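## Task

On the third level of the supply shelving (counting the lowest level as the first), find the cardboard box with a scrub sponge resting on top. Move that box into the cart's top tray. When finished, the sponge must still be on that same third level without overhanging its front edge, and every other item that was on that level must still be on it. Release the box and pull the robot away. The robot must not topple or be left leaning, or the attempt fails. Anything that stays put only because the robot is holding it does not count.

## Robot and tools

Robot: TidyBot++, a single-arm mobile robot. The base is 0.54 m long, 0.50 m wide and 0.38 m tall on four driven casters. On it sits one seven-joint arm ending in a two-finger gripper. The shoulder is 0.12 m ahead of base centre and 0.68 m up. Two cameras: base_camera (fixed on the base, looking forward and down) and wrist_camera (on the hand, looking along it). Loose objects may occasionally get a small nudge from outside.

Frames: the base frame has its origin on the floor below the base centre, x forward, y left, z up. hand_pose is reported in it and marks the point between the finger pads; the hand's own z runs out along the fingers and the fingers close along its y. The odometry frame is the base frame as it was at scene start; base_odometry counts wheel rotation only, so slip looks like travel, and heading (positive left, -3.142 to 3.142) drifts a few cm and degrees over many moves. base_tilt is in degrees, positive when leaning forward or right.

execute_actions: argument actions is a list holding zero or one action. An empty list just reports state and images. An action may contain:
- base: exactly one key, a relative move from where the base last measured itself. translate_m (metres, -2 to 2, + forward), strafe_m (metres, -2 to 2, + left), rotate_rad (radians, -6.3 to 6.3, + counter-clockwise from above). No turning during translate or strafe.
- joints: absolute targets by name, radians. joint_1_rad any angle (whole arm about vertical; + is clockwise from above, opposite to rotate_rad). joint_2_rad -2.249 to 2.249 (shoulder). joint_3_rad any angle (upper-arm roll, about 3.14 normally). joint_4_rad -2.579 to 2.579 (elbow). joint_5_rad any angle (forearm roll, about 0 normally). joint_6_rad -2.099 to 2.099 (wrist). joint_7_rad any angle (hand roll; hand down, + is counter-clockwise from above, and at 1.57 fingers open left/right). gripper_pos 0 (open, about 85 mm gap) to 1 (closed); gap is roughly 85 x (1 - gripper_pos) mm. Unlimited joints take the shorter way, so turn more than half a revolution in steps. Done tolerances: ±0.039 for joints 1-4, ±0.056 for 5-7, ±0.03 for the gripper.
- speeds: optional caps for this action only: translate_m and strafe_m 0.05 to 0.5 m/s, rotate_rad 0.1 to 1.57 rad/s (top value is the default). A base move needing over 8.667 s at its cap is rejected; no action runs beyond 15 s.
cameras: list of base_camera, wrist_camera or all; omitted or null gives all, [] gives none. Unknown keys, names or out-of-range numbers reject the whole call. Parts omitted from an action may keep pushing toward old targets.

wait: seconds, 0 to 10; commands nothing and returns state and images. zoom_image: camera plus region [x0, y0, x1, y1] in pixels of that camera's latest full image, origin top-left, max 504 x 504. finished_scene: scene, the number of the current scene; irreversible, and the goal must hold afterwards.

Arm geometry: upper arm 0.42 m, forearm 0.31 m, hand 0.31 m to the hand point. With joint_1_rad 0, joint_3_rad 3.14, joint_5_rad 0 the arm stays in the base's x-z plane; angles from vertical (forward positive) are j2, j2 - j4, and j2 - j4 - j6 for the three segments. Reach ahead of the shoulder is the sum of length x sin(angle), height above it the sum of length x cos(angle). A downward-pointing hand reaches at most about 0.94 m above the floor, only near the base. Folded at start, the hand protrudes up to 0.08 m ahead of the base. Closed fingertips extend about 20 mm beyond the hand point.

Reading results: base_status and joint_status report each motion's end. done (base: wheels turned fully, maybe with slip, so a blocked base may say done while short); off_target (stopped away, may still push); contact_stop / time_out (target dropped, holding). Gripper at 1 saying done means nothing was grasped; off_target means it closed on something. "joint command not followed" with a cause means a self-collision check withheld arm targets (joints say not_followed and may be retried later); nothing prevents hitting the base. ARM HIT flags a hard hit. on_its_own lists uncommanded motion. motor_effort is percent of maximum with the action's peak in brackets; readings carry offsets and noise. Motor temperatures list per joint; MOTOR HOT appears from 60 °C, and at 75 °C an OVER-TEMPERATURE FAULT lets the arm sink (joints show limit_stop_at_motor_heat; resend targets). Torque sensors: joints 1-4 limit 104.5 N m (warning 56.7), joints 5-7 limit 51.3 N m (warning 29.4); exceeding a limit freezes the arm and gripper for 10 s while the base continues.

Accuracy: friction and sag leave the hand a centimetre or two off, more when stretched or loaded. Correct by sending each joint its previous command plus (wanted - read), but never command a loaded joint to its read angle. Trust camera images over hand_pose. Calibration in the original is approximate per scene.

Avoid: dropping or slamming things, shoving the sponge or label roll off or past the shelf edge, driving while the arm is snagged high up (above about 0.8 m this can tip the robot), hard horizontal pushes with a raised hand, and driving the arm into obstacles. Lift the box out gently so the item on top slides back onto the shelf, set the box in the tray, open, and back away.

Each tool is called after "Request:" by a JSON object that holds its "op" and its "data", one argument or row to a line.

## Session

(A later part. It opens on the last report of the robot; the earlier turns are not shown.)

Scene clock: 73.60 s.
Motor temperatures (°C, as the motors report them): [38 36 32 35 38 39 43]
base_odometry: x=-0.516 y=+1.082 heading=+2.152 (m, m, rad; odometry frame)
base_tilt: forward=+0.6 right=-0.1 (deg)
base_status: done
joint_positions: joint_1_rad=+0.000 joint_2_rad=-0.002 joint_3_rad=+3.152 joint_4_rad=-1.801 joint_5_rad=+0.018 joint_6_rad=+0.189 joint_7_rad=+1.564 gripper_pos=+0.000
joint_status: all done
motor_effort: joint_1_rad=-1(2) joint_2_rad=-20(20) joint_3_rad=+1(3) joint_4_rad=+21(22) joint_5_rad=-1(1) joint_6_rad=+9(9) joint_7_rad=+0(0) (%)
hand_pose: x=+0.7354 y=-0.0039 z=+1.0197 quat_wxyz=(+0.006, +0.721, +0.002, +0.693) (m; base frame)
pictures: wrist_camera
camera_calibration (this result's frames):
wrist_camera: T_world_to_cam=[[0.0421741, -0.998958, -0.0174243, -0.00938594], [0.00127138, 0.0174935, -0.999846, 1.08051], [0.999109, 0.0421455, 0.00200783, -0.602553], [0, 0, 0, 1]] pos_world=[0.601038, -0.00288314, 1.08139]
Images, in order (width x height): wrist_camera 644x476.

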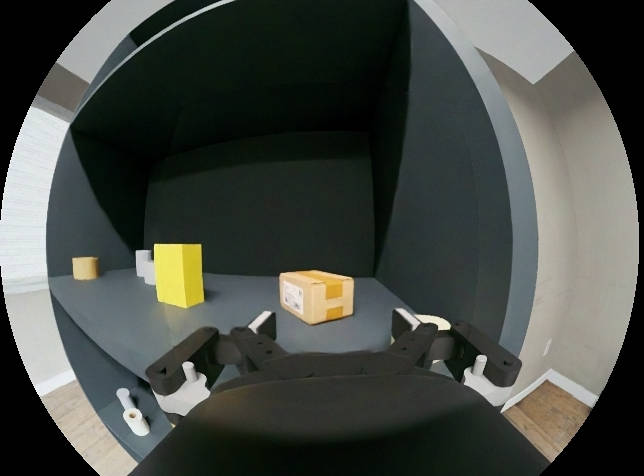

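Request:
{"op": "execute_actions", "data": {
  "actions": [
    {"base":{"translate_m":-0.1}}
  ],
  "cameras": []
}}

Request:
{"op": "execute_actions", "data": {
  "actions": [
    {"base":{"rotate_rad":-0.7},"joints":{"joint_4_rad":-1.84,"joint_6_rad":0.24}}
  ],
  "cameras": []
}}

Request:
{"op": "execute_actions", "data": {
  "actions": [
    {"base":{"translate_m":-0.2}}
  ],
  "cameras": []
}}

Request:
{"op": "execute_actions", "data": {
  "actions": [
    {"base":{"strafe_m":0.663}}
  ]
}}

Scene clock: 78.23 s.
Motor temperatures (°C, as the motors report them): [38 36 32 35 38 39 43]
base_odometry: x=-0.460 y=+0.999 heading=+2.152 (m, m, rad; odometry frame)
base_tilt: forward=+0.6 right=-0.1 (deg)
base_status: done
joint_positions: joint_1_rad=+0.000 joint_2_rad=-0.006 joint_3_rad=+3.152 joint_4_rad=-1.802 joint_5_rad=+0.018 joint_6_rad=+0.188 joint_7_rad=+1.564 gripper_pos=+0.000
joint_status: not commanded
motor_effort: joint_1_rad=+0(2) joint_2_rad=-20(24) joint_3_rad=+1(1) joint_4_rad=+21(22) joint_5_rad=-1(1) joint_6_rad=+9(10) joint_7_rad=+0(0) (%)
hand_pose: x=+0.7341 y=-0.0039 z=+1.0211 quat_wxyz=(+0.006, +0.720, +0.002, +0.694) (m; base frame)
pictures: none
No camera images: the call's "cameras" was empty. Leave "cameras" out to get every camera's image.

Scene clock: 79.93 s.
Motor temperatures (°C, as the motors report them): [38 36 32 35 38 39 43]
base_odometry: x=-0.460 y=+0.999 heading=+1.453 (m, m, rad; odometry frame)
base_tilt: forward=+0.6 right=-0.1 (deg)
base_status: done
joint_positions: joint_1_rad=+0.005 joint_2_rad=-0.005 joint_3_rad=+3.158 joint_4_rad=-1.830 joint_5_rad=+0.018 joint_6_rad=+0.209 joint_7_rad=+1.564 gripper_pos=+0.000
joint_status: all done
motor_effort: joint_1_rad=+0(4) joint_2_rad=-19(21) joint_3_rad=+0(4) joint_4_rad=+21(21) joint_5_rad=-1(1) joint_6_rad=+9(9) joint_7_rad=+1(0) (%)
hand_pose: x=+0.7322 y=-0.0102 z=+1.0094 quat_wxyz=(+0.010, +0.723, -0.002, +0.691) (m; base frame)
pictures: none
No camera images: the call's "cameras" was empty. Leave "cameras" out to get every camera's image.

Scene clock: 81.57 s.
Motor temperatures (°C, as the motors report them): [38 36 32 35 38 39 43]
base_odometry: x=-0.484 y=+0.800 heading=+1.453 (m, m, rad; odometry frame)
base_tilt: forward=+0.6 right=-0.1 (deg)
base_status: done
joint_positions: joint_1_rad=+0.005 joint_2_rad=-0.007 joint_3_rad=+3.158 joint_4_rad=-1.831 joint_5_rad=+0.018 joint_6_rad=+0.211 joint_7_rad=+1.564 gripper_pos=+0.000
joint_status: not commanded
motor_effort: joint_1_rad=+0(1) joint_2_rad=-19(23) joint_3_rad=+0(2) joint_4_rad=+21(22) joint_5_rad=-1(1) joint_6_rad=+9(9) joint_7_rad=+0(0) (%)
hand_pose: x=+0.7317 y=-0.0102 z=+1.0104 quat_wxyz=(+0.010, +0.722, -0.002, +0.692) (m; base frame)
pictures: none
No camera images: the call's "cameras" was empty. Leave "cameras" out to get every camera's image.

Scene clock: 84.27 s.
Motor temperatures (°C, as the motors report them): [38 36 32 35 38 39 43]
base_odometry: x=-1.143 y=+0.878 heading=+1.453 (m, m, rad; odometry frame)
base_tilt: forward=+0.6 right=-0.1 (deg)
base_status: done
joint_positions: joint_1_rad=+0.004 joint_2_rad=-0.007 joint_3_rad=+3.158 joint_4_rad=-1.831 joint_5_rad=+0.018 joint_6_rad=+0.211 joint_7_rad=+1.564 gripper_pos=+0.000
joint_status: not commanded
motor_effort: joint_1_rad=+0(5) joint_2_rad=-20(20) joint_3_rad=+1(3) joint_4_rad=+21(21) joint_5_rad=-1(0) joint_6_rad=+9(9) joint_7_rad=+0(0) (%)
hand_pose: x=+0.7317 y=-0.0100 z=+1.0104 quat_wxyz=(+0.010, +0.722, -0.002, +0.692) (m; base frame)
pictures: base_camera, wrist_camera
camera_calibration (this result's frames):
wrist_camera: T_world_to_cam=[[0.0323363, -0.999319, -0.017801, -0.00790049], [-0.00267585, 0.0177236, -0.999839, 1.07426], [0.999473, 0.0323787, -0.00210091, -0.594758], [0, 0, 0, 1]] pos_world=[0.597575, -0.00767745, 1.0727]
Images, in order (width x height): base_camera 644x364, wrist_camera 644x476.

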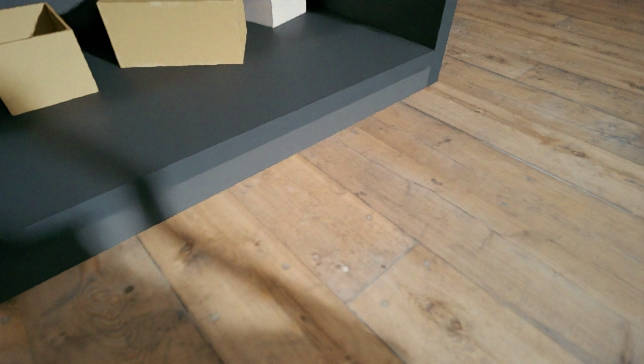

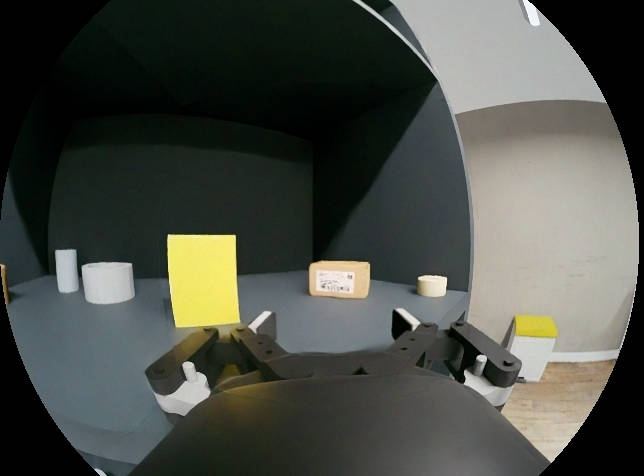

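Request:
{"op": "execute_actions", "data": {
  "actions": [
    {"base":{"strafe_m":-0.663}}
  ],
  "cameras": []
}}

Request:
{"op": "execute_actions", "data": {
  "actions": [
    {"base":{"translate_m":0.2}}
  ],
  "cameras": []
}}

Request:
{"op": "execute_actions", "data": {
  "actions": [
    {"base":{"rotate_rad":0.7}}
  ],
  "cameras": []
}}

Request:
{"op": "execute_actions", "data": {
  "actions": [
    {"base":{"translate_m":0.16}}
  ],
  "cameras": ["wrist_camera"]
}}

Scene clock: 90.90 s.
Motor temperatures (°C, as the motors report them): [38 37 32 35 38 39 43]
base_odometry: x=-0.484 y=+0.799 heading=+1.452 (m, m, rad; odometry frame)
base_tilt: forward=+0.7 right=-0.1 (deg)
base_status: done
joint_positions: joint_1_rad=+0.002 joint_2_rad=-0.005 joint_3_rad=+3.158 joint_4_rad=-1.833 joint_5_rad=+0.018 joint_6_rad=+0.214 joint_7_rad=+1.564 gripper_pos=+0.000
joint_status: not commanded
motor_effort: joint_1_rad=-1(3) joint_2_rad=-19(23) joint_3_rad=+1(2) joint_4_rad=+21(22) joint_5_rad=-1(2) joint_6_rad=+10(10) joint_7_rad=+0(0) (%)
hand_pose: x=+0.7319 y=-0.0089 z=+1.0092 quat_wxyz=(+0.009, +0.722, -0.001, +0.692) (m; base frame)
pictures: none
No camera images: the call's "cameras" was empty. Leave "cameras" out to get every camera's image.

Scene clock: 92.53 s.
Motor temperatures (°C, as the motors report them): [38 37 32 35 38 39 43]
base_odometry: x=-0.460 y=+0.998 heading=+1.452 (m, m, rad; odometry frame)
base_tilt: forward=+0.6 right=-0.2 (deg)
base_status: done
joint_positions: joint_1_rad=+0.002 joint_2_rad=+0.004 joint_3_rad=+3.158 joint_4_rad=-1.834 joint_5_rad=+0.018 joint_6_rad=+0.214 joint_7_rad=+1.564 gripper_pos=+0.000
joint_status: not commanded
motor_effort: joint_1_rad=+0(1) joint_2_rad=-20(23) joint_3_rad=+0(0) joint_4_rad=+21(21) joint_5_rad=-1(1) joint_6_rad=+9(9) joint_7_rad=+0(0) (%)
hand_pose: x=+0.7348 y=-0.0089 z=+1.0036 quat_wxyz=(+0.009, +0.725, -0.001, +0.688) (m; base frame)
pictures: none
No camera images: the call's "cameras" was empty. Leave "cameras" out to get every camera's image.

Scene clock: 94.23 s.
Motor temperatures (°C, as the motors report them): [38 37 32 35 38 39 43]
base_odometry: x=-0.460 y=+0.998 heading=+2.151 (m, m, rad; odometry frame)
base_tilt: forward=+0.6 right=-0.1 (deg)
base_status: done
joint_positions: joint_1_rad=-0.005 joint_2_rad=+0.004 joint_3_rad=+3.157 joint_4_rad=-1.834 joint_5_rad=+0.018 joint_6_rad=+0.214 joint_7_rad=+1.564 gripper_pos=+0.000
joint_status: not commanded
motor_effort: joint_1_rad=+0(4) joint_2_rad=-20(21) joint_3_rad=+1(3) joint_4_rad=+21(21) joint_5_rad=-1(1) joint_6_rad=+9(10) joint_7_rad=+0(0) (%)
hand_pose: x=+0.7348 y=-0.0039 z=+1.0036 quat_wxyz=(+0.006, +0.725, +0.002, +0.688) (m; base frame)
pictures: none
No camera images: the call's "cameras" was empty. Leave "cameras" out to get every camera's image.

Scene clock: 95.73 s.
Motor temperatures (°C, as the motors report them): [38 37 32 35 38 39 43]
base_odometry: x=-0.548 y=+1.132 heading=+2.152 (m, m, rad; odometry frame)
base_tilt: forward=+0.6 right=-0.1 (deg)
base_status: done
joint_positions: joint_1_rad=-0.005 joint_2_rad=+0.003 joint_3_rad=+3.157 joint_4_rad=-1.833 joint_5_rad=+0.018 joint_6_rad=+0.219 joint_7_rad=+1.564 gripper_pos=+0.000
joint_status: not commanded
motor_effort: joint_1_rad=+0(1) joint_2_rad=-20(24) joint_3_rad=+1(2) joint_4_rad=+21(22) joint_5_rad=-1(1) joint_6_rad=+9(9) joint_7_rad=+0(1) (%)
hand_pose: x=+0.7349 y=-0.0038 z=+1.0053 quat_wxyz=(+0.006, +0.724, +0.002, +0.690) (m; base frame)
pictures: wrist_camera
camera_calibration (this result's frames):
wrist_camera: T_world_to_cam=[[0.0422671, -0.998946, -0.0179056, -0.00917337], [-0.00746254, 0.0176055, -0.999817, 1.07255], [0.999078, 0.042393, -0.00671054, -0.593246], [0, 0, 0, 1]] pos_world=[0.601091, -0.00289697, 1.06821]
Images, in order (width x height): wrist_camera 644x476.

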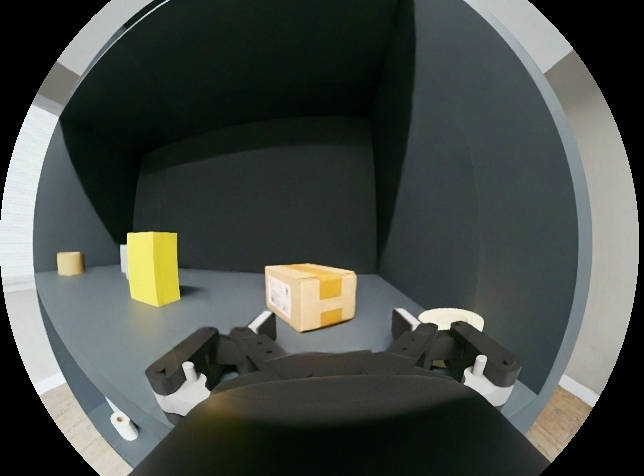

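Request:
{"op": "execute_actions", "data": {
  "actions": [
    {"base":{"strafe_m":0.014},"joints":{"joint_4_rad":-1.82}}
  ],
  "cameras": []
}}

Request:
{"op": "execute_actions", "data": {
  "actions": [
    {"base":{"translate_m":0.07},"speeds":{"translate_m":0.1}}
  ],
  "cameras": ["wrist_camera"]
}}

Scene clock: 97.40 s.
Motor temperatures (°C, as the motors report them): [38 37 32 35 38 39 43]
base_odometry: x=-0.560 y=+1.124 heading=+2.152 (m, m, rad; odometry frame)
base_tilt: forward=+0.6 right=-0.1 (deg)
base_status: done
joint_positions: joint_1_rad=-0.005 joint_2_rad=+0.003 joint_3_rad=+3.157 joint_4_rad=-1.826 joint_5_rad=+0.018 joint_6_rad=+0.219 joint_7_rad=+1.564 gripper_pos=+0.000
joint_status: all done
motor_effort: joint_1_rad=+0(3) joint_2_rad=-19(23) joint_3_rad=+1(4) joint_4_rad=+20(21) joint_5_rad=-1(1) joint_6_rad=+9(10) joint_7_rad=+0(0) (%)
hand_pose: x=+0.7356 y=-0.0040 z=+1.0099 quat_wxyz=(+0.006, +0.721, +0.002, +0.693) (m; base frame)
pictures: none
No camera images: the call's "cameras" was empty. Leave "cameras" out to get every camera's image.

Scene clock: 100.30 s.
Motor temperatures (°C, as the motors report them): [38 37 32 35 38 39 43]
base_odometry: x=-0.597 y=+1.180 heading=+2.151 (m, m, rad; odometry frame)
base_tilt: forward=+0.5 right=-0.2 (deg)
base_status: translate_m time_out (by the wheels' count: +0.067 of +0.070)
joint_positions: joint_1_rad=-0.004 joint_2_rad=-0.131 joint_3_rad=+3.157 joint_4_rad=-1.934 joint_5_rad=+0.018 joint_6_rad=+0.186 joint_7_rad=+1.564 gripper_pos=+0.000
joint_status: not commanded
motor_effort: joint_1_rad=+1(3) joint_2_rad=+6(22) joint_3_rad=+4(4) joint_4_rad=+40(44) joint_5_rad=-1(0) joint_6_rad=+19(22) joint_7_rad=+0(1) (%)
hand_pose: x=+0.6811 y=-0.0044 z=+1.0118 quat_wxyz=(+0.006, +0.724, +0.001, +0.690) (m; base frame)
pictures: wrist_camera
camera_calibration (this result's frames):
wrist_camera: T_world_to_cam=[[0.0411336, -0.998959, -0.0197451, -0.00476052], [-0.00739977, 0.0194567, -0.999783, 1.07862], [0.999126, 0.0412708, -0.00659174, -0.539602], [0, 0, 0, 1]] pos_world=[0.547308, -0.00347213, 1.07473]
Images, in order (width x height): wrist_camera 644x476.

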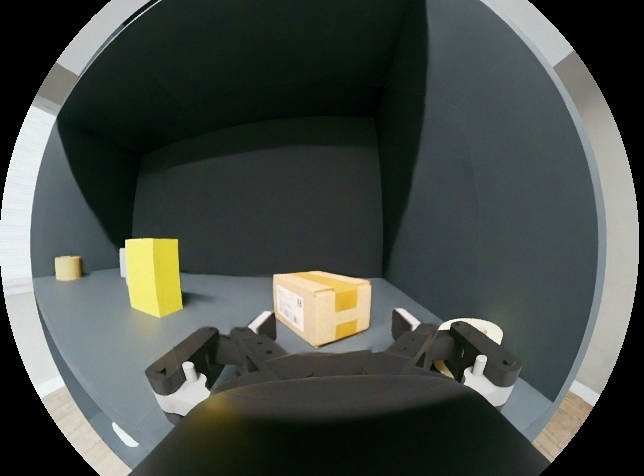

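Request:
{"op": "execute_actions", "data": {
  "actions": [
    {"base":{"translate_m":-0.07}}
  ],
  "cameras": []
}}

Request:
{"op": "execute_actions", "data": {
  "actions": [
    {"joints":{"joint_2_rad":0,"joint_4_rad":-1.6,"joint_6_rad":-0.27}}
  ],
  "cameras": []
}}

Request:
{"op": "execute_actions", "data": {
  "actions": [
    {"base":{"translate_m":0.07},"speeds":{"translate_m":0.1}}
  ],
  "cameras": ["wrist_camera"]
}}

Scene clock: 102.30 s.
Motor temperatures (°C, as the motors report them): [38 37 32 35 38 39 43]
base_odometry: x=-0.559 y=+1.122 heading=+2.151 (m, m, rad; odometry frame)
base_tilt: forward=+0.6 right=-0.1 (deg)
base_status: done
joint_positions: joint_1_rad=-0.003 joint_2_rad=+0.003 joint_3_rad=+3.157 joint_4_rad=-1.820 joint_5_rad=+0.018 joint_6_rad=+0.210 joint_7_rad=+1.564 gripper_pos=+0.000
joint_status: not commanded
motor_effort: joint_1_rad=+0(4) joint_2_rad=-20(21) joint_3_rad=+0(5) joint_4_rad=+21(40) joint_5_rad=-1(0) joint_6_rad=+9(19) joint_7_rad=+0(1) (%)
hand_pose: x=+0.7360 y=-0.0053 z=+1.0108 quat_wxyz=(+0.007, +0.722, +0.001, +0.692) (m; base frame)
pictures: none
No camera images: the call's "cameras" was empty. Leave "cameras" out to get every camera's image.

Scene clock: 103.53 s.
Motor temperatures (°C, as the motors report them): [38 37 32 35 38 39 43]
base_odometry: x=-0.559 y=+1.122 heading=+2.151 (m, m, rad; odometry frame)
base_tilt: forward=+0.6 right=-0.2 (deg)
base_status: not commanded
joint_positions: joint_1_rad=-0.003 joint_2_rad=+0.003 joint_3_rad=+3.157 joint_4_rad=-1.613 joint_5_rad=+0.018 joint_6_rad=-0.242 joint_7_rad=+1.564 gripper_pos=+0.000
joint_status: all done
motor_effort: joint_1_rad=+0(0) joint_2_rad=-20(21) joint_3_rad=+1(1) joint_4_rad=+21(22) joint_5_rad=-1(1) joint_6_rad=+9(10) joint_7_rad=+0(0) (%)
hand_pose: x=+0.7331 y=-0.0078 z=+1.0000 quat_wxyz=(+0.009, +0.801, -0.002, +0.598) (m; base frame)
pictures: none
No camera images: the call's "cameras" was empty. Leave "cameras" out to get every camera's image.

Scene clock: 104.80 s.
Motor temperatures (°C, as the motors report them): [38 37 32 35 38 39 43]
base_odometry: x=-0.597 y=+1.180 heading=+2.151 (m, m, rad; odometry frame)
base_tilt: forward=+0.6 right=-0.1 (deg)
base_status: done
joint_positions: joint_1_rad=-0.004 joint_2_rad=+0.000 joint_3_rad=+3.157 joint_4_rad=-1.612 joint_5_rad=+0.018 joint_6_rad=-0.243 joint_7_rad=+1.564 gripper_pos=+0.000
joint_status: not commanded
motor_effort: joint_1_rad=+1(3) joint_2_rad=-19(22) joint_3_rad=+2(3) joint_4_rad=+21(23) joint_5_rad=-1(0) joint_6_rad=+9(9) joint_7_rad=+0(0) (%)
hand_pose: x=+0.7321 y=-0.0074 z=+1.0025 quat_wxyz=(+0.009, +0.800, -0.002, +0.600) (m; base frame)
pictures: wrist_camera
camera_calibration (this result's frames):
wrist_camera: T_world_to_cam=[[0.0270514, -0.999255, -0.0275416, 0.00815034], [-0.241374, 0.020207, -0.970222, 1.21141], [0.970055, 0.0328937, -0.240647, -0.334658], [0, 0, 0, 1]] pos_world=[0.616819, -0.00532669, 1.09503]
Images, in order (width x height): wrist_camera 644x476.

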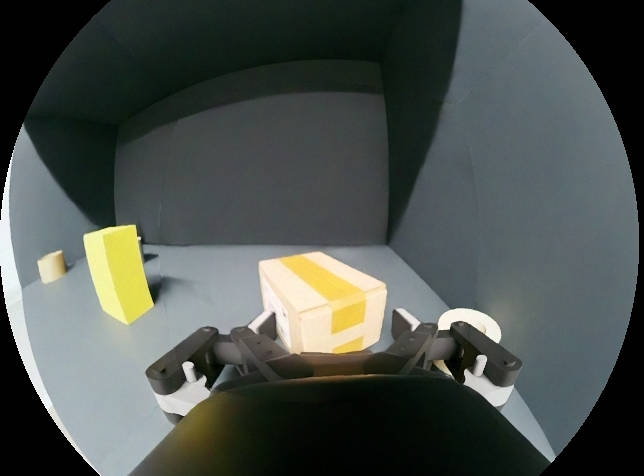

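Request:
{"op": "execute_actions", "data": {
  "actions": [
    {"base":{"translate_m":0.04},"speeds":{"translate_m":0.08}}
  ],
  "cameras": ["wrist_camera"]
}}

Scene clock: 106.57 s.
Motor temperatures (°C, as the motors report them): [38 37 32 35 38 39 43]
base_odometry: x=-0.620 y=+1.214 heading=+2.151 (m, m, rad; odometry frame)
base_tilt: forward=+0.6 right=-0.1 (deg)
base_status: done
joint_positions: joint_1_rad=-0.010 joint_2_rad=+0.000 joint_3_rad=+3.156 joint_4_rad=-1.612 joint_5_rad=+0.018 joint_6_rad=-0.243 joint_7_rad=+1.564 gripper_pos=+0.000
joint_status: not commanded
motor_effort: joint_1_rad=+4(6) joint_2_rad=-20(23) joint_3_rad=+4(6) joint_4_rad=+21(22) joint_5_rad=+0(0) joint_6_rad=+9(9) joint_7_rad=+0(0) (%)
hand_pose: x=+0.7321 y=-0.0023 z=+1.0028 quat_wxyz=(+0.006, +0.800, +0.002, +0.600) (m; base frame)
pictures: wrist_camera
camera_calibration (this result's frames):
wrist_camera: T_world_to_cam=[[0.0352777, -0.998998, -0.0275327, 0.00716568], [-0.2412, 0.0182244, -0.970304, 1.21147], [0.969834, 0.0408709, -0.240316, -0.334858], [0, 0, 0, 1]] pos_world=[0.616709, -0.00123372, 1.09522]
Images, in order (width x height): wrist_camera 644x476.

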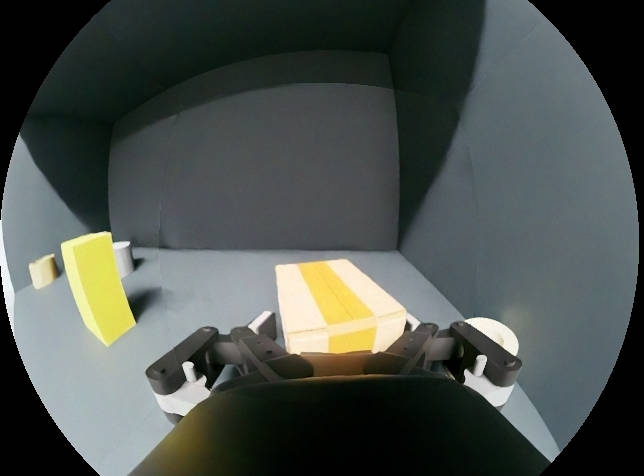

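Request:
{"op": "execute_actions", "data": {
  "actions": [
    {"joints":{"gripper_pos":1}}
  ],
  "cameras": ["wrist_camera"]
}}

Scene clock: 108.17 s.
Motor temperatures (°C, as the motors report them): [38 37 32 35 38 39 43]
base_odometry: x=-0.620 y=+1.214 heading=+2.151 (m, m, rad; odometry frame)
base_tilt: forward=+0.7 right=-0.1 (deg)
base_status: not commanded
joint_positions: joint_1_rad=-0.006 joint_2_rad=+0.001 joint_3_rad=+3.156 joint_4_rad=-1.607 joint_5_rad=+0.018 joint_6_rad=-0.243 joint_7_rad=+1.564 gripper_pos=+0.344
joint_status: gripper_pos off_target (ended at +0.344, target +1.000)
motor_effort: joint_1_rad=+0(4) joint_2_rad=-20(21) joint_3_rad=+1(4) joint_4_rad=+21(23) joint_5_rad=-1(0) joint_6_rad=+9(10) joint_7_rad=+0(1) (%)
hand_pose: x=+0.7327 y=-0.0048 z=+1.0046 quat_wxyz=(+0.007, +0.799, +0.000, +0.601) (m; base frame)
pictures: wrist_camera
camera_calibration (this result's frames):
wrist_camera: T_world_to_cam=[[0.0313745, -0.999132, -0.0274099, 0.00749232], [-0.238387, 0.0191519, -0.970981, 1.21211], [0.970663, 0.0369982, -0.237579, -0.338293], [0, 0, 0, 1]] pos_world=[0.617084, -0.00321207, 1.09677]
Images, in order (width x height): wrist_camera 644x476.

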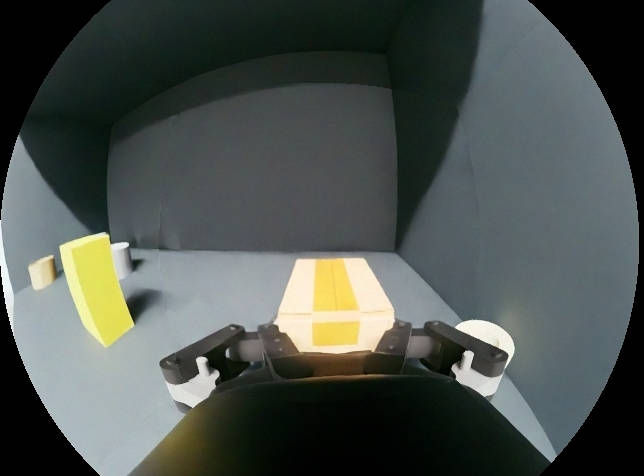

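Gripped, aligned (56 mm). Lift and back out.

Request:
{"op": "execute_actions", "data": {
  "actions": [
    {"joints":{"joint_4_rad":-1.52,"joint_6_rad":-0.3}}
  ],
  "cameras": []
}}

Request:
{"op": "execute_actions", "data": {
  "actions": [
    {"base":{"translate_m":-0.4},"speeds":{"translate_m":0.3}}
  ],
  "cameras": ["wrist_camera"]
}}

Scene clock: 109.60 s.
Motor temperatures (°C, as the motors report them): [38 37 32 35 38 39 43]
base_odometry: x=-0.620 y=+1.214 heading=+2.151 (m, m, rad; odometry frame)
base_tilt: forward=+0.6 right=-0.1 (deg)
base_status: not commanded
joint_positions: joint_1_rad=-0.006 joint_2_rad=+0.001 joint_3_rad=+3.156 joint_4_rad=-1.533 joint_5_rad=+0.018 joint_6_rad=-0.273 joint_7_rad=+1.564 gripper_pos=+0.344
joint_status: all done
motor_effort: joint_1_rad=+0(0) joint_2_rad=-21(22) joint_3_rad=+0(1) joint_4_rad=+22(24) joint_5_rad=-1(1) joint_6_rad=+10(11) joint_7_rad=-1(0) (%)
hand_pose: x=+0.7365 y=-0.0050 z=+1.0407 quat_wxyz=(+0.008, +0.786, +0.000, +0.618) (m; base frame)
pictures: none
No camera images: the call's "cameras" was empty. Leave "cameras" out to get every camera's image.

Scene clock: 111.97 s.
Motor temperatures (°C, as the motors report them): [38 37 32 35 38 39 43]
base_odometry: x=-0.400 y=+0.879 heading=+2.151 (m, m, rad; odometry frame)
base_tilt: forward=+0.6 right=-0.1 (deg)
base_status: done
joint_positions: joint_1_rad=-0.006 joint_2_rad=+0.005 joint_3_rad=+3.156 joint_4_rad=-1.533 joint_5_rad=+0.018 joint_6_rad=-0.277 joint_7_rad=+1.564 gripper_pos=+0.344
joint_status: not commanded
motor_effort: joint_1_rad=+0(4) joint_2_rad=-21(24) joint_3_rad=+0(2) joint_4_rad=+22(24) joint_5_rad=-1(2) joint_6_rad=+9(11) joint_7_rad=+0(0) (%)
hand_pose: x=+0.7373 y=-0.0056 z=+1.0376 quat_wxyz=(+0.008, +0.788, -0.001, +0.616) (m; base frame)
pictures: wrist_camera
camera_calibration (this result's frames):
wrist_camera: T_world_to_cam=[[0.0307779, -0.999199, -0.0255684, 0.00597061], [-0.203026, 0.0187977, -0.978993, 1.22749], [0.978689, 0.0353224, -0.202285, -0.377432], [0, 0, 0, 1]] pos_world=[0.618417, -0.00377633, 1.12551]
Images, in order (width x height): wrist_camera 644x476.

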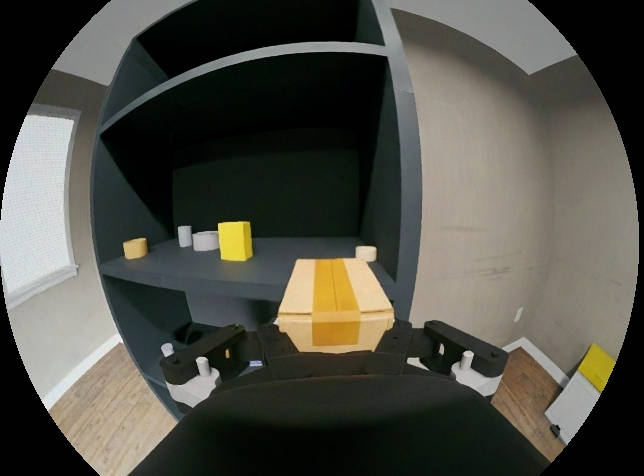

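Request:
{"op": "execute_actions", "data": {
  "actions": [
    {"base":{"rotate_rad":-2.15},"speeds":{"rotate_rad":1.0}}
  ]
}}

Scene clock: 115.87 s.
Motor temperatures (°C, as the motors report them): [38 37 32 35 38 39 43]
base_odometry: x=-0.400 y=+0.879 heading=+0.002 (m, m, rad; odometry frame)
base_tilt: forward=+0.6 right=-0.1 (deg)
base_status: done
joint_positions: joint_1_rad=-0.001 joint_2_rad=+0.005 joint_3_rad=+3.156 joint_4_rad=-1.533 joint_5_rad=+0.018 joint_6_rad=-0.278 joint_7_rad=+1.564 gripper_pos=+0.344
joint_status: not commanded
motor_effort: joint_1_rad=-1(5) joint_2_rad=-21(23) joint_3_rad=+0(5) joint_4_rad=+22(23) joint_5_rad=-1(0) joint_6_rad=+10(10) joint_7_rad=+0(0) (%)
hand_pose: x=+0.7373 y=-0.0089 z=+1.0376 quat_wxyz=(+0.010, +0.788, -0.003, +0.616) (m; base frame)
pictures: base_camera, wrist_camera
camera_calibration (this result's frames):
wrist_camera: T_world_to_cam=[[0.0254453, -0.999349, -0.0255746, 0.00661546], [-0.203118, 0.0198809, -0.978952, 1.22752], [0.978824, 0.0301044, -0.20248, -0.377222], [0, 0, 0, 1]] pos_world=[0.618397, -0.00643692, 1.12547]
Images, in order (width x height): base_camera 644x364, wrist_camera 644x476.

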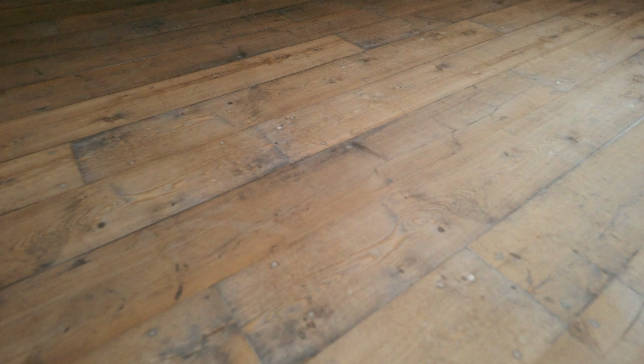

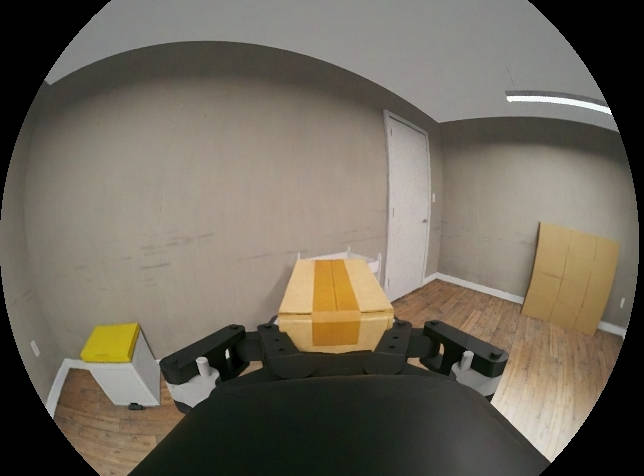

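Request:
{"op": "execute_actions", "data": {
  "actions": [
    {"base":{"rotate_rad":0.58},"joints":{"joint_1_rad":0.0,"joint_4_rad":-1.7,"joint_6_rad":-0.5}}
  ],
  "cameras": []
}}

Request:
{"op": "execute_actions", "data": {
  "actions": [
    {"base":{"strafe_m":-0.75}}
  ]
}}

Scene clock: 118.60 s.
Motor temperatures (°C, as the motors report them): [38 37 32 35 38 39 43]
base_odometry: x=-0.400 y=+0.879 heading=+0.581 (m, m, rad; odometry frame)
base_tilt: forward=+0.6 right=-0.1 (deg)
base_status: done
joint_positions: joint_1_rad=-0.004 joint_2_rad=+0.010 joint_3_rad=+3.156 joint_4_rad=-1.704 joint_5_rad=+0.018 joint_6_rad=-0.480 joint_7_rad=+1.564 gripper_pos=+0.344
joint_status: all done
motor_effort: joint_1_rad=+0(3) joint_2_rad=-20(24) joint_3_rad=+1(4) joint_4_rad=+21(24) joint_5_rad=-1(0) joint_6_rad=+8(10) joint_7_rad=+0(0) (%)
hand_pose: x=+0.6870 y=-0.0070 z=+0.8758 quat_wxyz=(+0.008, +0.890, -0.002, +0.456) (m; base frame)
pictures: none
No camera images: the call's "cameras" was empty. Leave "cameras" out to get every camera's image.

Scene clock: 121.47 s.
Motor temperatures (°C, as the motors report them): [38 37 32 35 38 39 43]
base_odometry: x=+0.012 y=+0.253 heading=+0.582 (m, m, rad; odometry frame)
base_tilt: forward=+0.6 right=-0.1 (deg)
base_status: done
joint_positions: joint_1_rad=-0.004 joint_2_rad=+0.010 joint_3_rad=+3.156 joint_4_rad=-1.704 joint_5_rad=+0.019 joint_6_rad=-0.480 joint_7_rad=+1.564 gripper_pos=+0.344
joint_status: not commanded
motor_effort: joint_1_rad=+0(3) joint_2_rad=-20(22) joint_3_rad=+1(4) joint_4_rad=+21(22) joint_5_rad=-1(0) joint_6_rad=+8(9) joint_7_rad=+0(1) (%)
hand_pose: x=+0.6870 y=-0.0072 z=+0.8758 quat_wxyz=(+0.009, +0.890, -0.002, +0.456) (m; base frame)
pictures: base_camera, wrist_camera
camera_calibration (this result's frames):
wrist_camera: T_world_to_cam=[[0.0132193, -0.999225, -0.0370793, 0.0238891], [-0.551066, 0.0236624, -0.834126, 1.17118], [0.834357, 0.0314597, -0.550326, 0.0430329], [0, 0, 0, 1]] pos_world=[0.609178, -0.00519623, 1.00148]
Images, in order (width x height): base_camera 644x364, wrist_camera 644x476.

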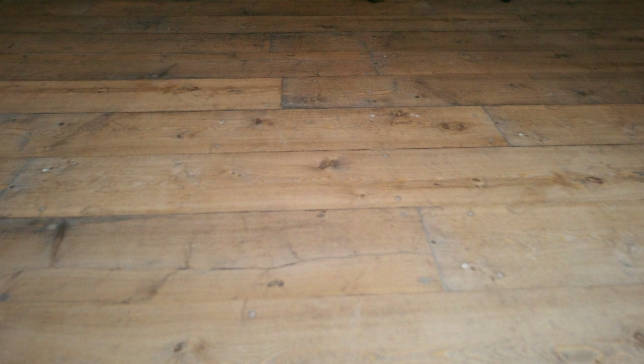

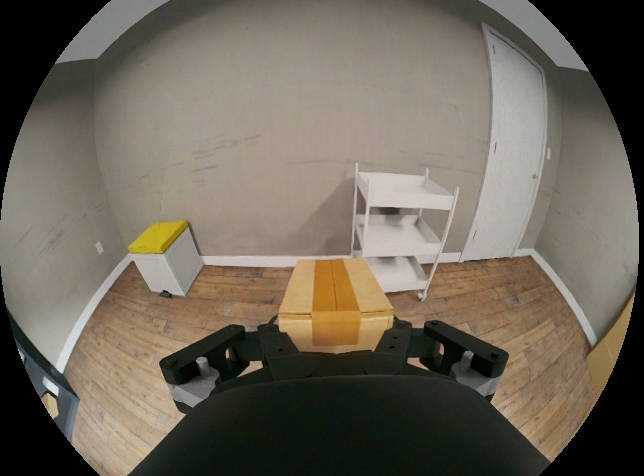

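Request:
{"op": "execute_actions", "data": {
  "actions": [
    {"base":{"strafe_m":-0.47}}
  ],
  "cameras": []
}}

Request:
{"op": "execute_actions", "data": {
  "actions": [
    {"base":{"translate_m":0.6}}
  ]
}}

Scene clock: 124.83 s.
Motor temperatures (°C, as the motors report them): [38 37 32 35 38 39 43]
base_odometry: x=+0.271 y=-0.140 heading=+0.583 (m, m, rad; odometry frame)
base_tilt: forward=+0.6 right=-0.1 (deg)
base_status: done
joint_positions: joint_1_rad=-0.001 joint_2_rad=+0.010 joint_3_rad=+3.156 joint_4_rad=-1.704 joint_5_rad=+0.019 joint_6_rad=-0.480 joint_7_rad=+1.564 gripper_pos=+0.344
joint_status: not commanded
motor_effort: joint_1_rad=+0(3) joint_2_rad=-20(22) joint_3_rad=+1(3) joint_4_rad=+21(22) joint_5_rad=-1(0) joint_6_rad=+8(8) joint_7_rad=+0(0) (%)
hand_pose: x=+0.6870 y=-0.0094 z=+0.8758 quat_wxyz=(+0.010, +0.890, -0.004, +0.456) (m; base frame)
pictures: none
No camera images: the call's "cameras" was empty. Leave "cameras" out to get every camera's image.

Scene clock: 127.40 s.
Motor temperatures (°C, as the motors report them): [38 37 32 35 38 39 43]
base_odometry: x=+0.773 y=+0.190 heading=+0.583 (m, m, rad; odometry frame)
base_tilt: forward=+0.6 right=-0.1 (deg)
base_status: done
joint_positions: joint_1_rad=-0.001 joint_2_rad=+0.007 joint_3_rad=+3.156 joint_4_rad=-1.704 joint_5_rad=+0.019 joint_6_rad=-0.481 joint_7_rad=+1.564 gripper_pos=+0.344
joint_status: not commanded
motor_effort: joint_1_rad=+0(2) joint_2_rad=-20(23) joint_3_rad=+1(1) joint_4_rad=+21(23) joint_5_rad=-1(0) joint_6_rad=+8(9) joint_7_rad=+0(0) (%)
hand_pose: x=+0.6864 y=-0.0094 z=+0.8771 quat_wxyz=(+0.010, +0.889, -0.004, +0.457) (m; base frame)
pictures: base_camera, wrist_camera
camera_calibration (this result's frames):
wrist_camera: T_world_to_cam=[[0.00954995, -0.999272, -0.0369281, 0.0241755], [-0.549162, 0.0256211, -0.835323, 1.17178], [0.835661, 0.0282568, -0.548518, 0.041823], [0, 0, 0, 1]] pos_world=[0.608318, -0.00704622, 1.00265]
Images, in order (width x height): base_camera 644x364, wrist_camera 644x476.

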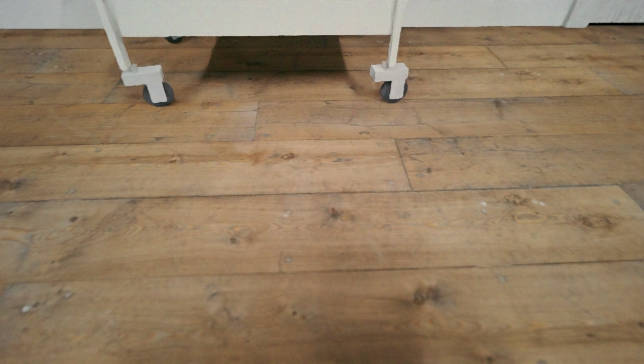

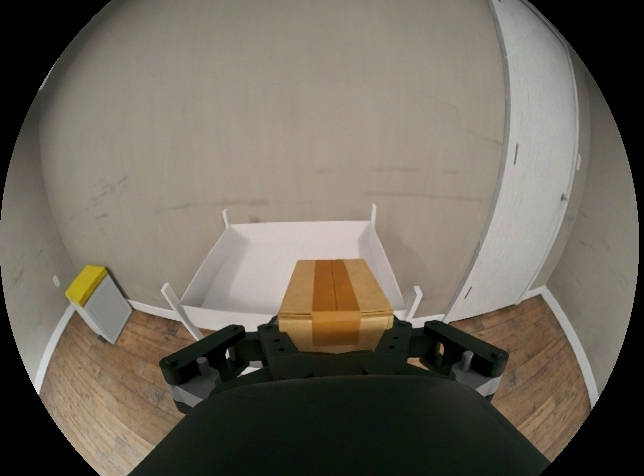

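Request:
{"op": "execute_actions", "data": {
  "actions": [
    {"base":{"translate_m":0.33}}
  ],
  "cameras": []
}}

Request:
{"op": "execute_actions", "data": {
  "actions": [
    {"joints":{"joint_2_rad":0.25,"joint_4_rad":-2.13,"joint_6_rad":0.3}}
  ]
}}

Scene clock: 131.93 s.
Motor temperatures (°C, as the motors report them): [38 37 32 35 38 39 43]
base_odometry: x=+1.049 y=+0.372 heading=+0.583 (m, m, rad; odometry frame)
base_tilt: forward=+0.6 right=-0.2 (deg)
base_status: done
joint_positions: joint_1_rad=-0.001 joint_2_rad=+0.011 joint_3_rad=+3.156 joint_4_rad=-1.704 joint_5_rad=+0.019 joint_6_rad=-0.481 joint_7_rad=+1.564 gripper_pos=+0.344
joint_status: not commanded
motor_effort: joint_1_rad=+0(3) joint_2_rad=-20(23) joint_3_rad=+0(1) joint_4_rad=+21(22) joint_5_rad=-1(1) joint_6_rad=+9(9) joint_7_rad=+0(0) (%)
hand_pose: x=+0.6871 y=-0.0094 z=+0.8751 quat_wxyz=(+0.010, +0.890, -0.004, +0.455) (m; base frame)
pictures: none
No camera images: the call's "cameras" was empty. Leave "cameras" out to get every camera's image.

Scene clock: 133.57 s.
Motor temperatures (°C, as the motors report them): [38 37 32 35 38 39 43]
base_odometry: x=+1.049 y=+0.372 heading=+0.583 (m, m, rad; odometry frame)
base_tilt: forward=+0.7 right=-0.1 (deg)
base_status: not commanded
joint_positions: joint_1_rad=-0.001 joint_2_rad=+0.249 joint_3_rad=+3.156 joint_4_rad=-2.125 joint_5_rad=+0.019 joint_6_rad=+0.265 joint_7_rad=+1.564 gripper_pos=+0.344
joint_status: all done
motor_effort: joint_1_rad=+0(0) joint_2_rad=-25(27) joint_3_rad=+1(0) joint_4_rad=+17(21) joint_5_rad=-1(1) joint_6_rad=+9(10) joint_7_rad=+0(0) (%)
hand_pose: x=+0.7084 y=-0.0051 z=+0.7035 quat_wxyz=(+0.006, +0.870, +0.001, +0.493) (m; base frame)
pictures: base_camera, wrist_camera
camera_calibration (this result's frames):
wrist_camera: T_world_to_cam=[[0.0254931, -0.99899, -0.0370124, 0.0105945], [-0.478342, 0.0203208, -0.877939, 1.01848], [0.877804, 0.0400859, -0.47734, -0.151791], [0, 0, 0, 1]] pos_world=[0.620154, -0.00402776, 0.822098]
Images, in order (width x height): base_camera 644x364, wrist_camera 644x476.

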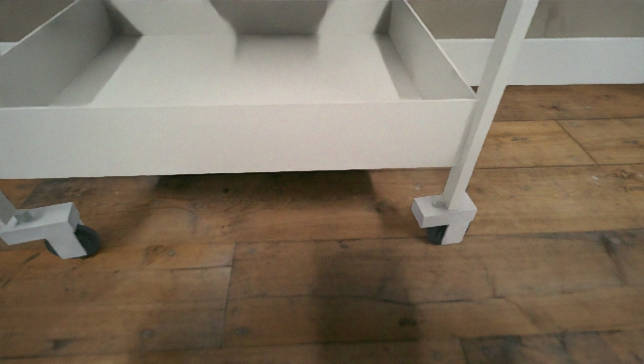

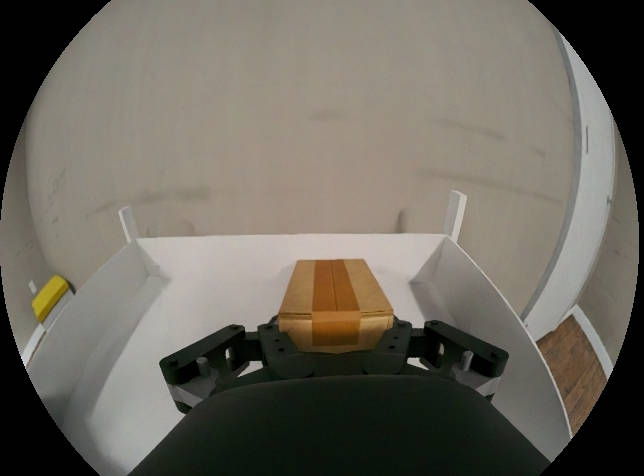

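Request:
{"op": "execute_actions", "data": {
  "actions": [
    {"joints":{"joint_2_rad":0.29,"joint_6_rad":0.33}}
  ],
  "cameras": []
}}

Request:
{"op": "execute_actions", "data": {
  "actions": [
    {"joints":{"gripper_pos":0}}
  ],
  "cameras": ["wrist_camera"]
}}

Scene clock: 135.30 s.
Motor temperatures (°C, as the motors report them): [38 37 32 35 38 39 43]
base_odometry: x=+1.049 y=+0.372 heading=+0.583 (m, m, rad; odometry frame)
base_tilt: forward=+0.7 right=-0.1 (deg)
base_status: not commanded
joint_positions: joint_1_rad=-0.001 joint_2_rad=+0.285 joint_3_rad=+3.156 joint_4_rad=-2.125 joint_5_rad=+0.019 joint_6_rad=+0.297 joint_7_rad=+1.564 gripper_pos=+0.344
joint_status: all done
motor_effort: joint_1_rad=+0(1) joint_2_rad=-25(26) joint_3_rad=+1(0) joint_4_rad=+16(17) joint_5_rad=-1(1) joint_6_rad=+9(9) joint_7_rad=+0(0) (%)
hand_pose: x=+0.7141 y=-0.0050 z=+0.6911 quat_wxyz=(+0.006, +0.871, +0.002, +0.492) (m; base frame)
pictures: none
No camera images: the call's "cameras" was empty. Leave "cameras" out to get every camera's image.

Scene clock: 136.40 s.
Motor temperatures (°C, as the motors report them): [38 37 32 35 38 39 43]
base_odometry: x=+1.049 y=+0.372 heading=+0.583 (m, m, rad; odometry frame)
base_tilt: forward=+0.6 right=-0.1 (deg)
base_status: not commanded
joint_positions: joint_1_rad=-0.001 joint_2_rad=+0.285 joint_3_rad=+3.156 joint_4_rad=-2.125 joint_5_rad=+0.019 joint_6_rad=+0.297 joint_7_rad=+1.564 gripper_pos=+0.000
joint_status: all done
motor_effort: joint_1_rad=+0(1) joint_2_rad=-24(25) joint_3_rad=+1(0) joint_4_rad=+15(16) joint_5_rad=-1(1) joint_6_rad=+8(8) joint_7_rad=-1(0) (%)
hand_pose: x=+0.7141 y=-0.0050 z=+0.6912 quat_wxyz=(+0.006, +0.870, +0.002, +0.492) (m; base frame)
pictures: wrist_camera
camera_calibration (this result's frames):
wrist_camera: T_world_to_cam=[[0.0259226, -0.998976, -0.0370704, 0.00987413], [-0.480988, 0.0200442, -0.876498, 1.01133], [0.876344, 0.0405515, -0.479976, -0.159798], [0, 0, 0, 1]] pos_world=[0.62622, -0.00392723, 0.810097]
Images, in order (width x height): wrist_camera 644x476.

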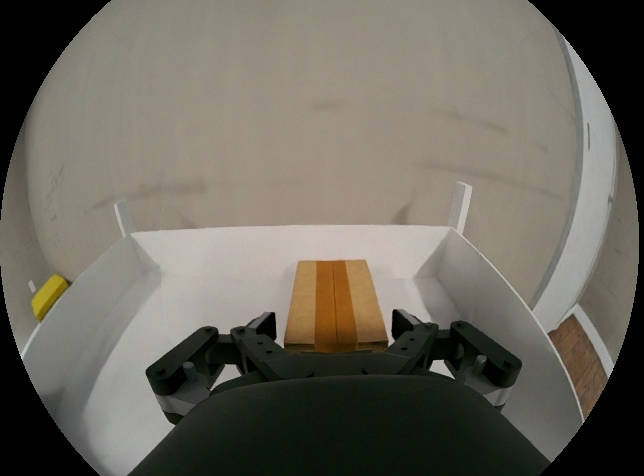

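Placed. Raise, then back away.

Request:
{"op": "execute_actions", "data": {
  "actions": [
    {"joints":{"joint_2_rad":0.05}}
  ],
  "cameras": []
}}

Request:
{"op": "execute_actions", "data": {
  "actions": [
    {"base":{"translate_m":-0.4}}
  ],
  "cameras": ["wrist_camera"]
}}

Scene clock: 138.33 s.
Motor temperatures (°C, as the motors report them): [38 37 32 35 38 39 43]
base_odometry: x=+1.049 y=+0.372 heading=+0.583 (m, m, rad; odometry frame)
base_tilt: forward=+0.7 right=-0.1 (deg)
base_status: not commanded
joint_positions: joint_1_rad=-0.001 joint_2_rad=+0.049 joint_3_rad=+3.156 joint_4_rad=-2.125 joint_5_rad=+0.019 joint_6_rad=+0.301 joint_7_rad=+1.564 gripper_pos=+0.000
joint_status: all done
motor_effort: joint_1_rad=+0(0) joint_2_rad=-19(25) joint_3_rad=+0(0) joint_4_rad=+18(18) joint_5_rad=-1(1) joint_6_rad=+9(9) joint_7_rad=+0(0) (%)
hand_pose: x=+0.6959 y=-0.0050 z=+0.8308 quat_wxyz=(+0.006, +0.806, +0.001, +0.592) (m; base frame)
pictures: none
No camera images: the call's "cameras" was empty. Leave "cameras" out to get every camera's image.

Scene clock: 140.57 s.
Motor temperatures (°C, as the motors report them): [38 37 32 35 38 39 43]
base_odometry: x=+0.715 y=+0.152 heading=+0.583 (m, m, rad; odometry frame)
base_tilt: forward=+0.6 right=-0.1 (deg)
base_status: done
joint_positions: joint_1_rad=-0.001 joint_2_rad=+0.047 joint_3_rad=+3.157 joint_4_rad=-2.125 joint_5_rad=+0.019 joint_6_rad=+0.301 joint_7_rad=+1.564 gripper_pos=+0.000
joint_status: not commanded
motor_effort: joint_1_rad=+0(3) joint_2_rad=-19(22) joint_3_rad=+1(3) joint_4_rad=+18(19) joint_5_rad=-1(1) joint_6_rad=+9(9) joint_7_rad=+0(0) (%)
hand_pose: x=+0.6954 y=-0.0050 z=+0.8323 quat_wxyz=(+0.006, +0.805, +0.001, +0.593) (m; base frame)
pictures: wrist_camera
camera_calibration (this result's frames):
wrist_camera: T_world_to_cam=[[0.034244, -0.998976, -0.0295726, 0.00352799], [-0.257274, 0.0197814, -0.966136, 1.04495], [0.965732, 0.0406926, -0.256333, -0.323995], [0, 0, 0, 1]] pos_world=[0.581611, -0.00396203, 0.926622]
Images, in order (width x height): wrist_camera 644x476.

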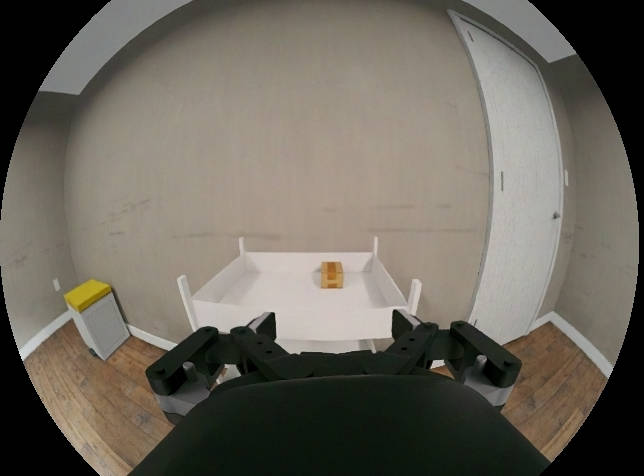

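Request:
{"op": "finished_scene", "data": {
  "scene": 1
}}

The scene is finished: the task was done.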